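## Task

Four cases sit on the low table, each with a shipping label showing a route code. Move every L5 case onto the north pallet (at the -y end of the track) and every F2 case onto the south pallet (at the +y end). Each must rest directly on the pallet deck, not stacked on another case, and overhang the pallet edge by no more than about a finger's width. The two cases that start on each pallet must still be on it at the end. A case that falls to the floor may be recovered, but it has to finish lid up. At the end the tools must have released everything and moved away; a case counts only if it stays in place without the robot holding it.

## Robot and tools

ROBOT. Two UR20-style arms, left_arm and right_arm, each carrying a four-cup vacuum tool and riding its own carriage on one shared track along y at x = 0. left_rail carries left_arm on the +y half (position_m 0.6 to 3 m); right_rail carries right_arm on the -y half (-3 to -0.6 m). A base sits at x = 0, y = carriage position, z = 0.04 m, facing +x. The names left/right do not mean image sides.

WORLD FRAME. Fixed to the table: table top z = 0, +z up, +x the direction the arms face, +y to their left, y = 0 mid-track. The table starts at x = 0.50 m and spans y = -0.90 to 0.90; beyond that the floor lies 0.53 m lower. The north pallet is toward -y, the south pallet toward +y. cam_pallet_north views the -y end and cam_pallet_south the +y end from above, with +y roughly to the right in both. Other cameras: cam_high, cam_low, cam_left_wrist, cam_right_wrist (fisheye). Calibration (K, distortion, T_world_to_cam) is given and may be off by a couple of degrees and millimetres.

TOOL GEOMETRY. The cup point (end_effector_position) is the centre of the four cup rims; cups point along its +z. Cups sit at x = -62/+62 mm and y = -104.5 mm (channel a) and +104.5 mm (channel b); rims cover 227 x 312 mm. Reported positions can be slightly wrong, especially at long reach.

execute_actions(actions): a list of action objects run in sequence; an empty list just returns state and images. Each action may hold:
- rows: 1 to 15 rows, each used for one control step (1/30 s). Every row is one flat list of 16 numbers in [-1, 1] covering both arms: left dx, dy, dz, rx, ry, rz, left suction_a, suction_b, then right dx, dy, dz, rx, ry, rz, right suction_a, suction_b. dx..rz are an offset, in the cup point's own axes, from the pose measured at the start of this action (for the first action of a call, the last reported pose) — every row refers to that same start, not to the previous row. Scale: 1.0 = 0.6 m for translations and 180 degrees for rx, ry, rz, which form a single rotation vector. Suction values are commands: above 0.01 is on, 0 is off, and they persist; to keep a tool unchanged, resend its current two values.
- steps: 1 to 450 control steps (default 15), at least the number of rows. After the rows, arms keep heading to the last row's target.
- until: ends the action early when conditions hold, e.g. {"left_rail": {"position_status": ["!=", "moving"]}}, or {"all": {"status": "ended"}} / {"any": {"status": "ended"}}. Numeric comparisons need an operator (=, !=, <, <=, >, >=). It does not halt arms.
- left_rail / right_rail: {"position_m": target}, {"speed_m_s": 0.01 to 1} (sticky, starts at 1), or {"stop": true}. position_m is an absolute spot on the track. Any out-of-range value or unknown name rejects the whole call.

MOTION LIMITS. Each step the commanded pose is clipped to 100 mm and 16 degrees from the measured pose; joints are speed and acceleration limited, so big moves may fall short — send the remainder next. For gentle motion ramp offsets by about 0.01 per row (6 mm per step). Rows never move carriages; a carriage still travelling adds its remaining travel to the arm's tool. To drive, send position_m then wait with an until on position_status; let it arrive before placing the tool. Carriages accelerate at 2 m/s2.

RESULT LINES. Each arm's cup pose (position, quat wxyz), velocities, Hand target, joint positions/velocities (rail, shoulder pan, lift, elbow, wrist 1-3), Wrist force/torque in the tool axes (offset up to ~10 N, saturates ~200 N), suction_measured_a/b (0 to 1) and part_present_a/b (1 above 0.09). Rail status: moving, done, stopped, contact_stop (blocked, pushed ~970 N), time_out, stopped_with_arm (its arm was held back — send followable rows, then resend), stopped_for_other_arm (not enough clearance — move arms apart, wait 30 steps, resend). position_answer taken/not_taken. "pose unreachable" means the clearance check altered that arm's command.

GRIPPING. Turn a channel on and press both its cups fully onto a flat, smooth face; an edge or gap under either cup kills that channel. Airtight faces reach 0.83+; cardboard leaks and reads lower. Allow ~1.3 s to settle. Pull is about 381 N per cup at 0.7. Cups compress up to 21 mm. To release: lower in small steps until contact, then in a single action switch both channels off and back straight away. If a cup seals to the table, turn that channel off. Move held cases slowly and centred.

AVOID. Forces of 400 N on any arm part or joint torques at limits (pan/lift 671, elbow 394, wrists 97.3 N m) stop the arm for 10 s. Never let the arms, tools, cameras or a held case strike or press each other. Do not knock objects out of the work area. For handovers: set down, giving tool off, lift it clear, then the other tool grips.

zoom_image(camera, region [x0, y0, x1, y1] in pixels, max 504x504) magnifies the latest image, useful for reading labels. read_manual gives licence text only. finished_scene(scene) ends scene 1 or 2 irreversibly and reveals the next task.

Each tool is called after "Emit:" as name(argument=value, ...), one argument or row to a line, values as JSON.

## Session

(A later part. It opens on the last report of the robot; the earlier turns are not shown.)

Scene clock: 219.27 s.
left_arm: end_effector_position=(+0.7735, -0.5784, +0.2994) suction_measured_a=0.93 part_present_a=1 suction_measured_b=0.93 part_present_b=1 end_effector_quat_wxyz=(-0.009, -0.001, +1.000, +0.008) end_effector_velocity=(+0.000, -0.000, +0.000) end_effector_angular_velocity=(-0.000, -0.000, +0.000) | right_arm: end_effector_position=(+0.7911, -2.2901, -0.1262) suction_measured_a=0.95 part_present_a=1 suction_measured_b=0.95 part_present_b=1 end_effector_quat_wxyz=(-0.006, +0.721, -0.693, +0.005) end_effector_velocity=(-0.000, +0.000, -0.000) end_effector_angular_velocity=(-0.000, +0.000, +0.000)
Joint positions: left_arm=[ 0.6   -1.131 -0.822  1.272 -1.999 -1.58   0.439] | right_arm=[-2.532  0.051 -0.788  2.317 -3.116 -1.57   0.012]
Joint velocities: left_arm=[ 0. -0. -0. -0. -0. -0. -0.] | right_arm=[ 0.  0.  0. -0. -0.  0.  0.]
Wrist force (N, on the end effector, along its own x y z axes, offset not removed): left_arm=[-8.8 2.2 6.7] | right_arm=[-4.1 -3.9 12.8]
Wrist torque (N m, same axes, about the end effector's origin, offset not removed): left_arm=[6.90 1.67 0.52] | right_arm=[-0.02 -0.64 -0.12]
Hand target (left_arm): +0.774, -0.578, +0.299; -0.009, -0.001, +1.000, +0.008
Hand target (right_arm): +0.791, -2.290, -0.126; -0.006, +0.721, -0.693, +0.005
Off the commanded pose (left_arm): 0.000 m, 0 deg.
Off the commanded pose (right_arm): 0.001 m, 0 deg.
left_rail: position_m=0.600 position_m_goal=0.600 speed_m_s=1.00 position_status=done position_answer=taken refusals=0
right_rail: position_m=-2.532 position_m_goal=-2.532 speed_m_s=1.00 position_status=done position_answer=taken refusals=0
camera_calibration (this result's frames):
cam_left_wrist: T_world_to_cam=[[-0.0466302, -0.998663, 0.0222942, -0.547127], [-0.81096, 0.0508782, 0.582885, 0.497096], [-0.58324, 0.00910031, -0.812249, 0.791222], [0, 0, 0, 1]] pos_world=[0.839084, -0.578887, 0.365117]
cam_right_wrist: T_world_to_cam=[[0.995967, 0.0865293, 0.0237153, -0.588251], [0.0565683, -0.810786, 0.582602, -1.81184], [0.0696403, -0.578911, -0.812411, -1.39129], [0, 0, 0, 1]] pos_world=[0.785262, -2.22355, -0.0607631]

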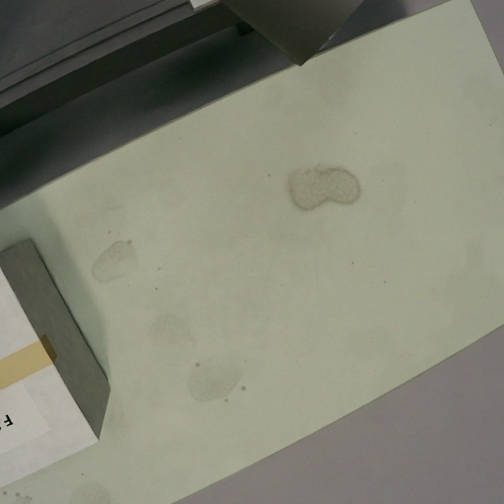

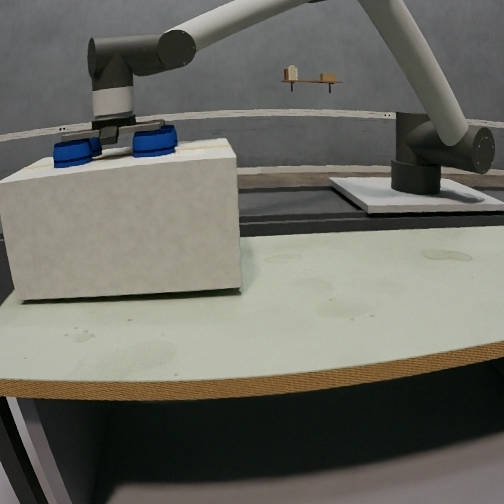

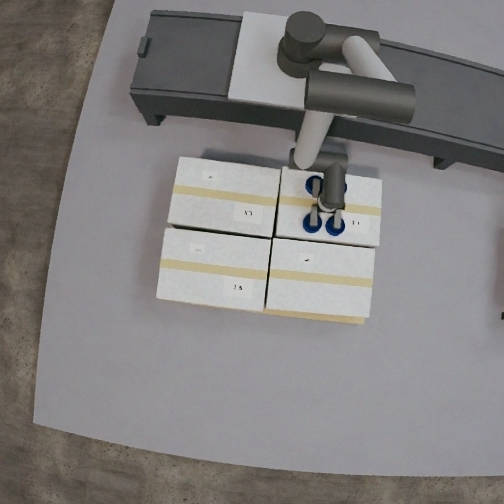

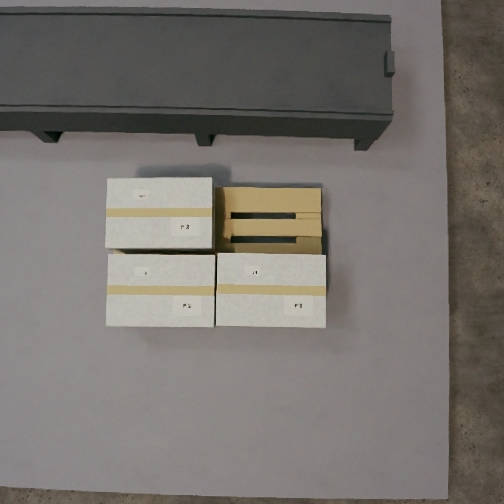

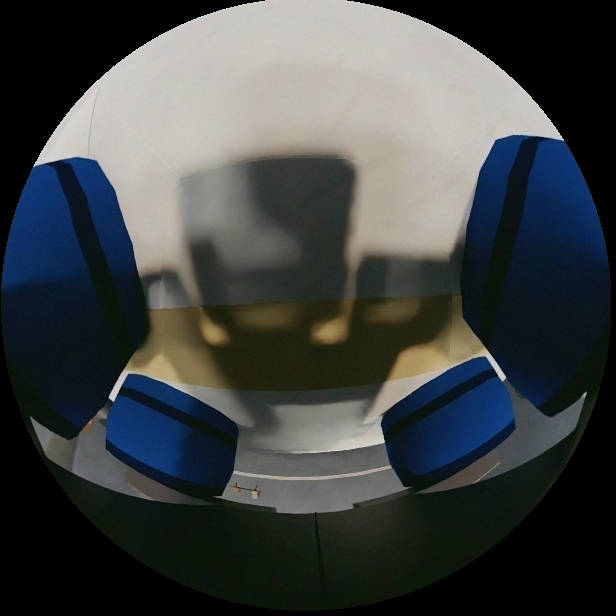

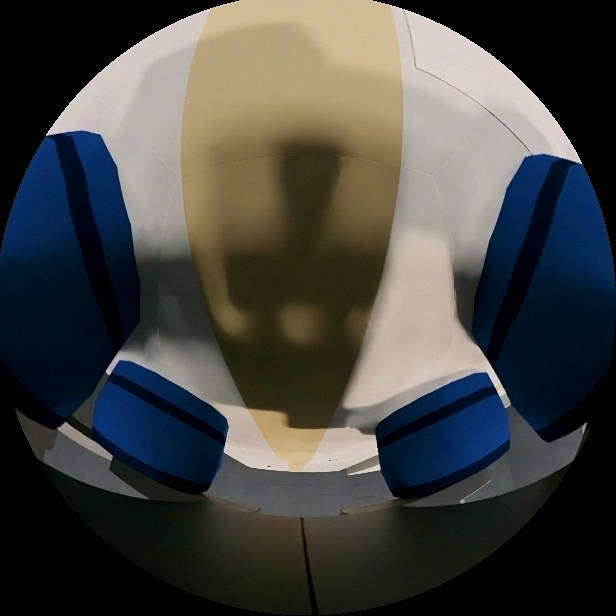

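Emit:
execute_actions(
  actions=[
    {"rows":[[0,0,-0.25,0,0,0,1,1,0,0,-0.8,0,0,0,0,0]],"steps":40},
    {"rows":[[-0.075,0.84,0,0,0,0,1,1,0,0,0,0,0,0,0,0]],"steps":50},
    {"rows":[[0,0.84,0,0,0,0,1,1,0,0,0,0,0,0,0,0]],"steps":50,"left_rail":{"position_m":3.0}},
    {"steps":150,"until":{"all":{"status":"ended"}}},
    {"rows":[[0,0,0.35,0,0,0,1,1,0,0,0,0,0,0,0,0]],"steps":40},
  ],
)

Emit:
zoom_image(
  camera="cam_pallet_south",
  region=[90,130,390,340],
)

Scene clock: 232.90 s.
left_arm: end_effector_position=(+0.8164, +2.8306, +0.2536) suction_measured_a=0.93 part_present_a=1 suction_measured_b=0.93 part_present_b=1 end_effector_quat_wxyz=(-0.009, -0.001, +1.000, +0.008) end_effector_velocity=(+0.000, +0.000, -0.000) end_effector_angular_velocity=(+0.000, +0.000, +0.000) | right_arm: end_effector_position=(+0.7845, -2.2915, +0.3527) suction_measured_a=0.00 part_present_a=0 suction_measured_b=0.00 part_present_b=0 end_effector_quat_wxyz=(-0.006, +0.721, -0.693, +0.006) end_effector_velocity=(+0.000, -0.000, -0.000) end_effector_angular_velocity=(-0.000, +0.000, -0.000)
Joint positions: left_arm=[ 3.    -0.45  -1.335  2.231 -2.443 -1.565  1.119] | right_arm=[-2.532  0.05  -1.459  2.205 -2.334 -1.57   0.011]
Joint velocities: left_arm=[ 0.  0.  0.  0. -0. -0.  0.] | right_arm=[ 0. -0.  0.  0. -0. -0.  0.]
Wrist force (N, on the end effector, along its own x y z axes, offset not removed): left_arm=[-10.6 1.7 9.5] | right_arm=[0.4 -0.6 -3.3]
Wrist torque (N m, same axes, about the end effector's origin, offset not removed): left_arm=[6.89 1.87 0.46] | right_arm=[0.21 0.50 -0.37]
Hand target (left_arm): +0.816, +2.831, +0.254; -0.009, -0.001, +1.000, +0.008
Hand target (right_arm): +0.784, -2.291, +0.353; -0.006, +0.721, -0.693, +0.006
Off the commanded pose (left_arm): 0.000 m, 0 deg.
Off the commanded pose (right_arm): 0.000 m, 0 deg.
left_rail: position_m=3.000 position_m_goal=3.000 speed_m_s=1.00 position_status=done position_answer=taken refusals=0
right_rail: position_m=-2.532 position_m_goal=-2.532 speed_m_s=1.00 position_status=done position_answer=taken refusals=0
camera_calibration (this result's frames):
cam_left_wrist: T_world_to_cam=[[-0.0464988, -0.998666, 0.0224455, 2.86024], [-0.810131, 0.050847, 0.58404, 0.384287], [-0.584402, 0.00897337, -0.811415, 0.749071], [0, 0, 0, 1]] pos_world=[0.88208, 2.83017, 0.319169]
cam_right_wrist: T_world_to_cam=[[0.995946, 0.0865281, 0.0245717, -0.593125], [0.05607, -0.810816, 0.582609, -2.09126], [0.0703352, -0.578869, -0.812381, -1.00298], [0, 0, 0, 1]] pos_world=[0.778523, -2.2249, 0.418164]

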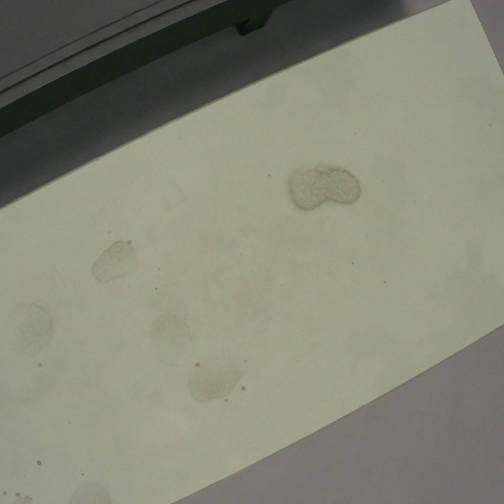

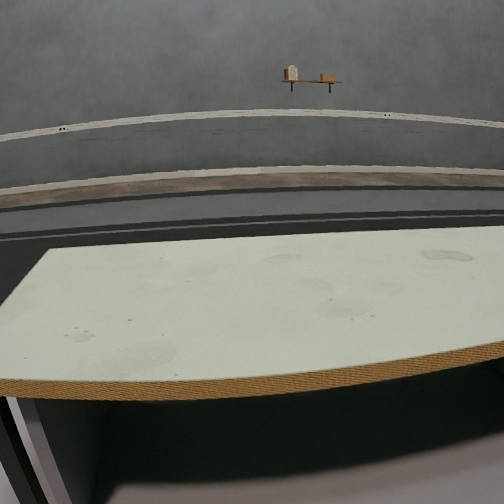

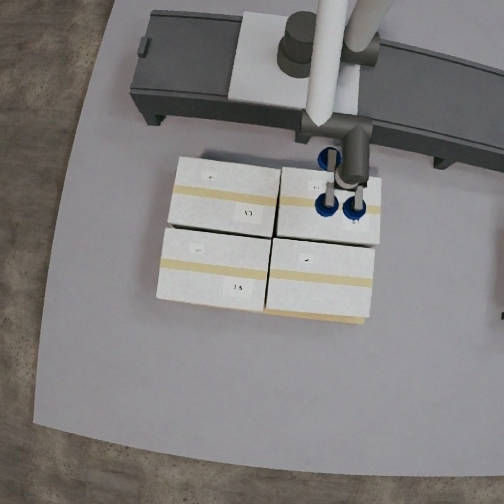

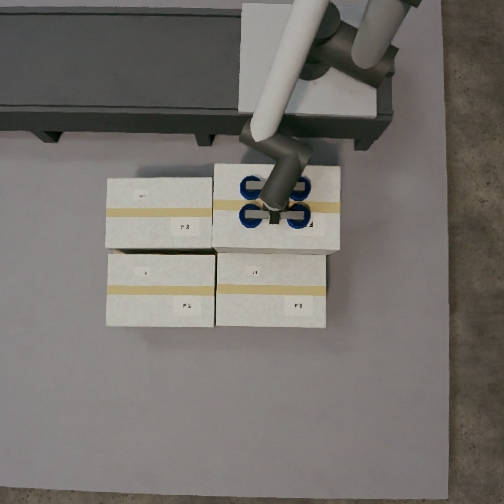

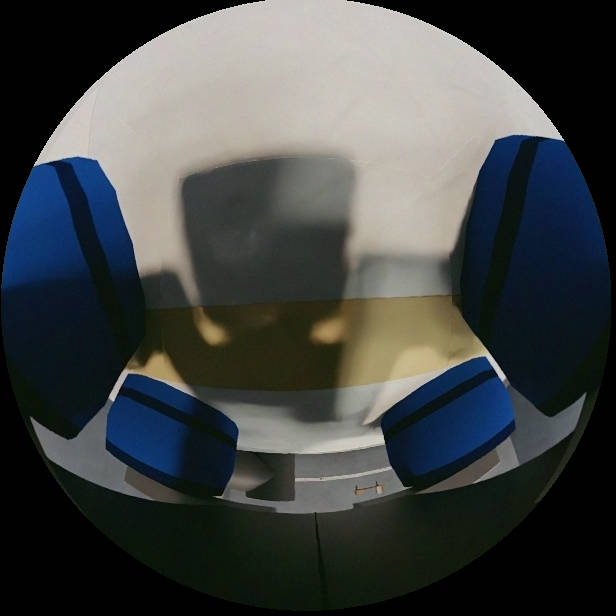

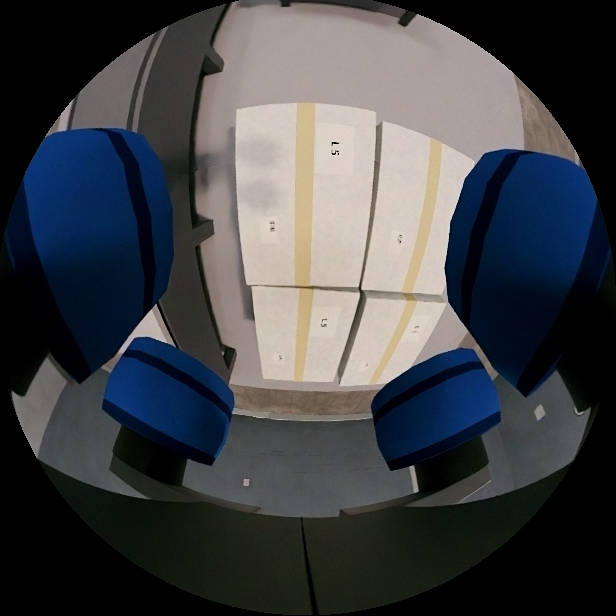

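Region (90, 130, 390, 340) of cam_pallet_south's 504x504 image, scaled by 1.680, with more detail than that image has; it fills the top 353 rows of this view, and the rest is white.

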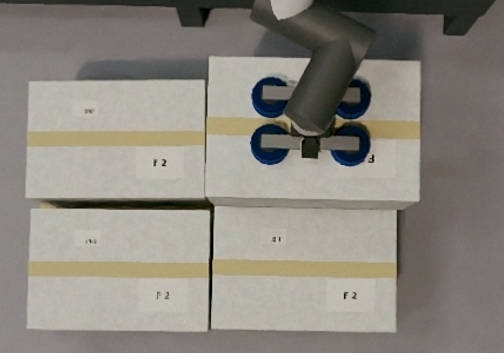

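Emit:
execute_actions(
  actions=[
    {"rows":[[0.033,0,0,0,0,0,1,1,0,0,0,0,0,0,0,0]],"steps":20},
    {"rows":[[0,0,0.1,0,0,0,1,1,0,0,0,0,0,0,0,0],[0,0,0.2,0,0,0,1,1,0,0,0,0,0,0,0,0],[0,0,0.3,0,0,0,1,1,0,0,0,0,0,0,0,0],[0,0,0.4,0,0,0,1,1,0,0,0,0,0,0,0,0],[0,0,0.573,0,0,0,1,1,0,0,0,0,0,0,0,0]],"steps":50},
  ],
)

Emit:
zoom_image(
  camera="cam_pallet_south",
  region=[90,130,390,340],
)

Scene clock: 245.80 s.
left_arm: end_effector_position=(+0.7904, +2.8357, -0.0904) suction_measured_a=0.93 part_present_a=1 suction_measured_b=0.93 part_present_b=1 end_effector_quat_wxyz=(-0.009, -0.001, +1.000, +0.008) end_effector_velocity=(-0.000, +0.000, -0.000) end_effector_angular_velocity=(+0.000, +0.000, -0.000) | right_arm: end_effector_position=(+0.7845, -2.2915, +0.3527) suction_measured_a=0.00 part_present_a=0 suction_measured_b=0.00 part_present_b=0 end_effector_quat_wxyz=(-0.006, +0.721, -0.693, +0.006) end_effector_velocity=(+0.000, -0.000, -0.000) end_effector_angular_velocity=(-0.000, +0.000, -0.000)
Joint positions: left_arm=[ 3.    -0.459 -0.856  2.339 -3.029 -1.565  1.111] | right_arm=[-2.532  0.05  -1.459  2.205 -2.334 -1.57   0.011]
Joint velocities: left_arm=[ 0.  0.  0. -0. -0.  0.  0.] | right_arm=[ 0. -0.  0. -0.  0.  0. -0.]
Wrist force (N, on the end effector, along its own x y z axes, offset not removed): left_arm=[-10.4 0.9 8.5] | right_arm=[-3.1 -0.5 1.7]
Wrist torque (N m, same axes, about the end effector's origin, offset not removed): left_arm=[6.67 1.88 0.41] | right_arm=[0.30 1.12 -0.21]
Hand target (left_arm): +0.790, +2.836, -0.090; -0.009, -0.001, +1.000, +0.008
Hand target (right_arm): +0.784, -2.291, +0.353; -0.006, +0.721, -0.693, +0.006
Off the commanded pose (left_arm): 0.001 m, 0 deg.
Off the commanded pose (right_arm): 0.000 m, 0 deg.
left_rail: position_m=3.000 position_m_goal=3.000 speed_m_s=1.00 position_status=done position_answer=taken refusals=0
right_rail: position_m=-2.532 position_m_goal=-2.532 speed_m_s=1.00 position_status=done position_answer=taken refusals=0
camera_calibration (this result's frames):
cam_left_wrist: T_world_to_cam=[[-0.0464818, -0.998667, 0.0224293, 2.87179], [-0.810145, 0.0508239, 0.584022, 0.5639], [-0.584383, 0.00897536, -0.811428, 0.454679], [0, 0, 0, 1]] pos_world=[0.856033, 2.83522, -0.0248029]
cam_right_wrist: T_world_to_cam=[[0.995946, 0.086528, 0.0245719, -0.593125], [0.0560698, -0.810816, 0.582609, -2.09126], [0.0703353, -0.578869, -0.812381, -1.00298], [0, 0, 0, 1]] pos_world=[0.778522, -2.2249, 0.418164]

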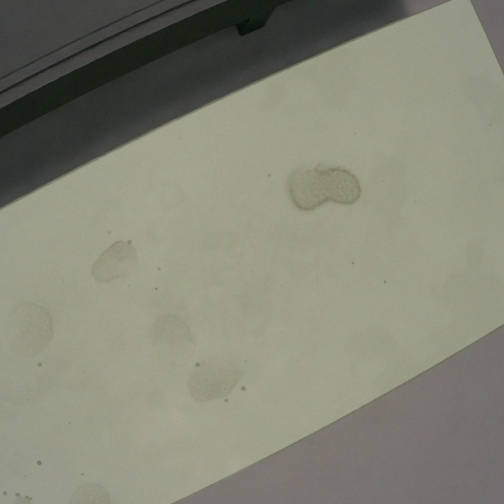

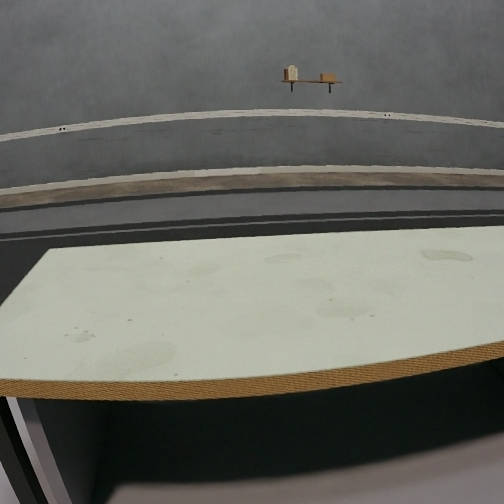

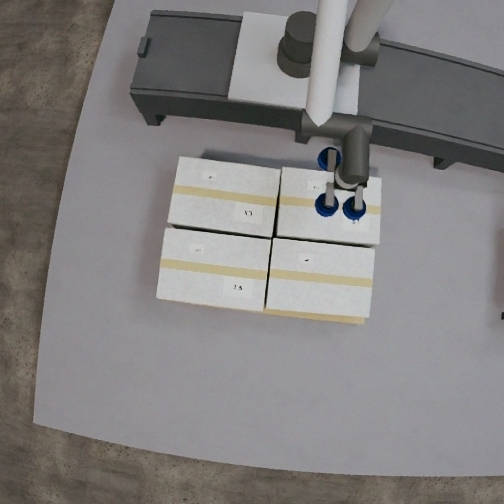

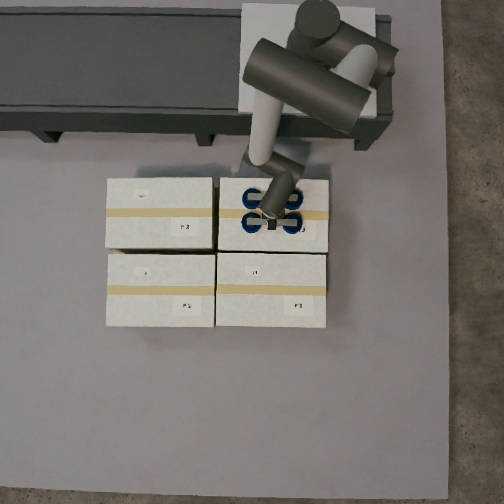

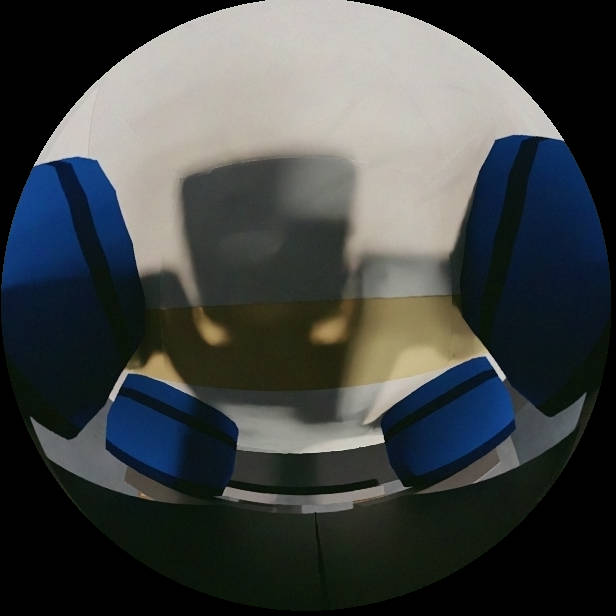

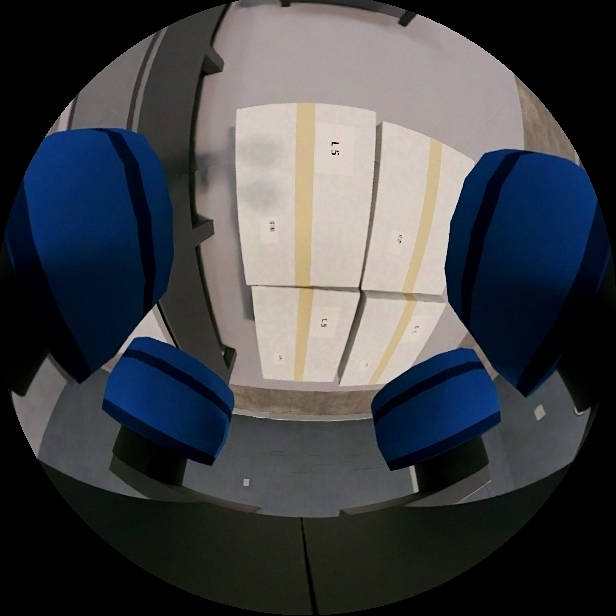

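Region (90, 130, 390, 340) of cam_pallet_south's 504x504 image, scaled by 1.680, with more detail than that image has; it fills the top 353 rows of this view, and the rest is white.

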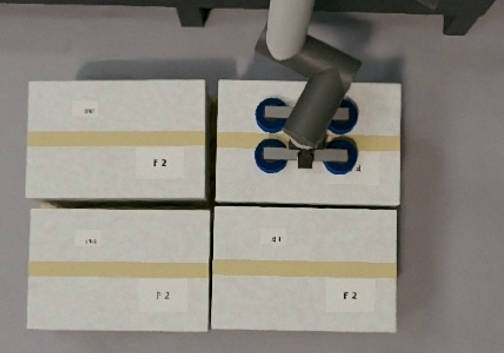

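Good. Small shift -y, lower slightly, release.

Emit:
execute_actions(
  actions=[
    {"rows":[[0,-0.012,0.01,0,0,0,1,1,0,0,0,0,0,0,0,0]],"steps":20},
    {"rows":[[0,0,-0.6,0,0,0,0,0,0,0,0,0,0,0,0,0]],"steps":40},
  ],
)

Emit:
finished_scene(
  scene=1,
)

Scene clock: 251.43 s.
left_arm: end_effector_position=(+0.7970, +2.8233, +0.2638) suction_measured_a=0.01 part_present_a=0 suction_measured_b=0.01 part_present_b=0 end_effector_quat_wxyz=(-0.009, -0.001, +1.000, +0.008) end_effector_velocity=(+0.000, -0.000, +0.002) end_effector_angular_velocity=(+0.000, +0.001, +0.000) | right_arm: end_effector_position=(+0.7845, -2.2915, +0.3527) suction_measured_a=0.00 part_present_a=0 suction_measured_b=0.00 part_present_b=0 end_effector_quat_wxyz=(-0.006, +0.721, -0.693, +0.006) end_effector_velocity=(+0.000, +0.000, +0.000) end_effector_angular_velocity=(+0.000, -0.000, -0.000)
Joint positions: left_arm=[ 3.    -0.469 -1.364  2.249 -2.432 -1.565  1.1  ] | right_arm=[-2.532  0.05  -1.459  2.205 -2.334 -1.57   0.011]
Joint velocities: left_arm=[ 0.    -0.    -0.002 -0.002  0.004 -0.    -0.   ] | right_arm=[ 0. -0.  0. -0. -0.  0. -0.]
Wrist force (N, on the end effector, along its own x y z axes, offset not removed): left_arm=[-9.7 3.4 -0.9] | right_arm=[-4.3 4.2 0.5]
Wrist torque (N m, same axes, about the end effector's origin, offset not removed): left_arm=[0.45 1.45 0.32] | right_arm=[0.87 1.17 -0.07]
Hand target (left_arm): +0.797, +2.823, +0.264; -0.009, -0.001, +1.000, +0.008
Hand target (right_arm): +0.784, -2.291, +0.353; -0.006, +0.721, -0.693, +0.006
Off the commanded pose (left_arm): 0.001 m, 0 deg.
Off the commanded pose (right_arm): 0.000 m, 0 deg.
left_rail: position_m=3.000 position_m_goal=3.000 speed_m_s=1.00 position_status=done position_answer=taken refusals=0
right_rail: position_m=-2.532 position_m_goal=-2.532 speed_m_s=1.00 position_status=done position_answer=taken refusals=0
camera_calibration (this result's frames):
cam_left_wrist: T_world_to_cam=[[-0.046464, -0.998669, 0.0224061, 2.85179], [-0.810174, 0.0507964, 0.583984, 0.363079], [-0.584345, 0.00898135, -0.811456, 0.745999], [0, 0, 0, 1]] pos_world=[0.862583, 2.82285, 0.329415]
cam_right_wrist: T_world_to_cam=[[0.995946, 0.0865278, 0.0245721, -0.593126], [0.0560695, -0.810816, 0.582609, -2.09126], [0.0703353, -0.57887, -0.812381, -1.00298], [0, 0, 0, 1]] pos_world=[0.778523, -2.2249, 0.418164]

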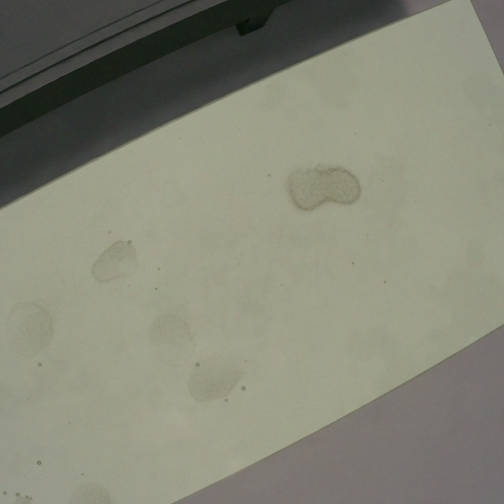

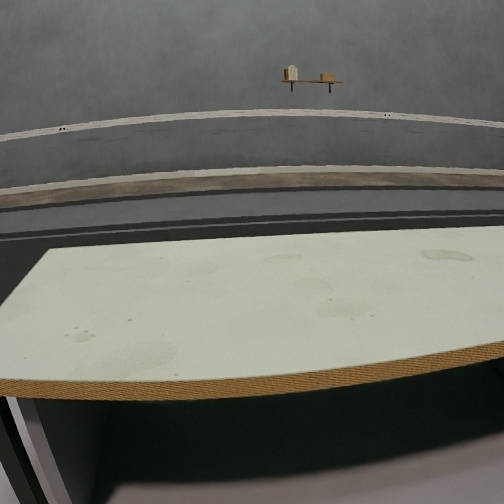

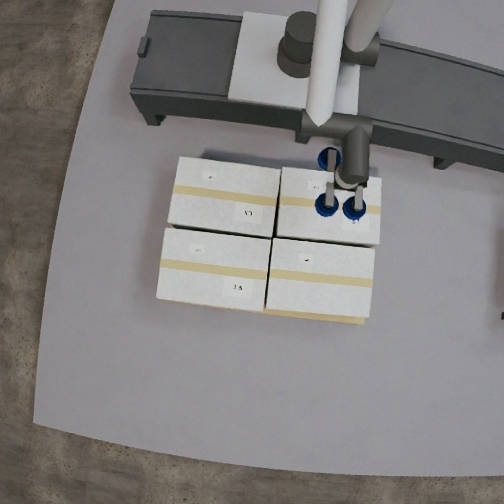

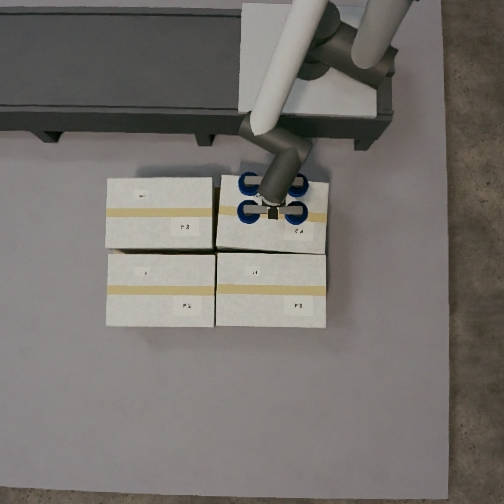

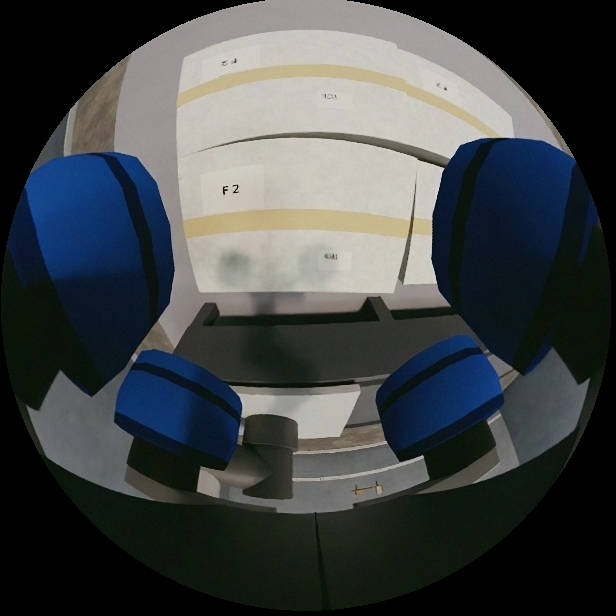

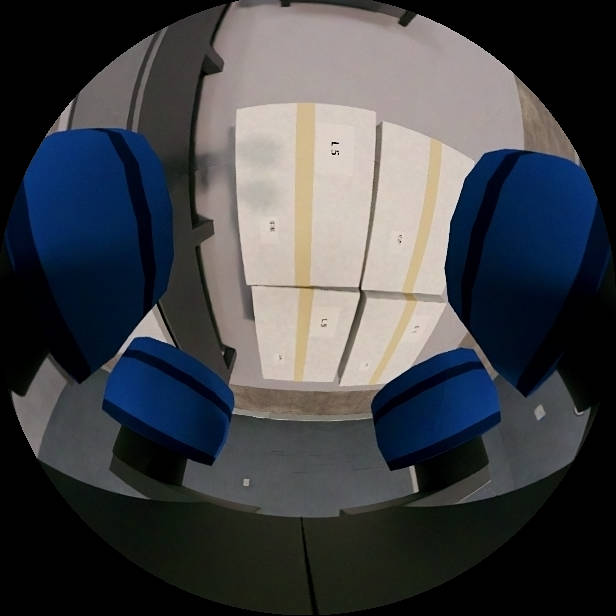

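The scene is finished: the task was done.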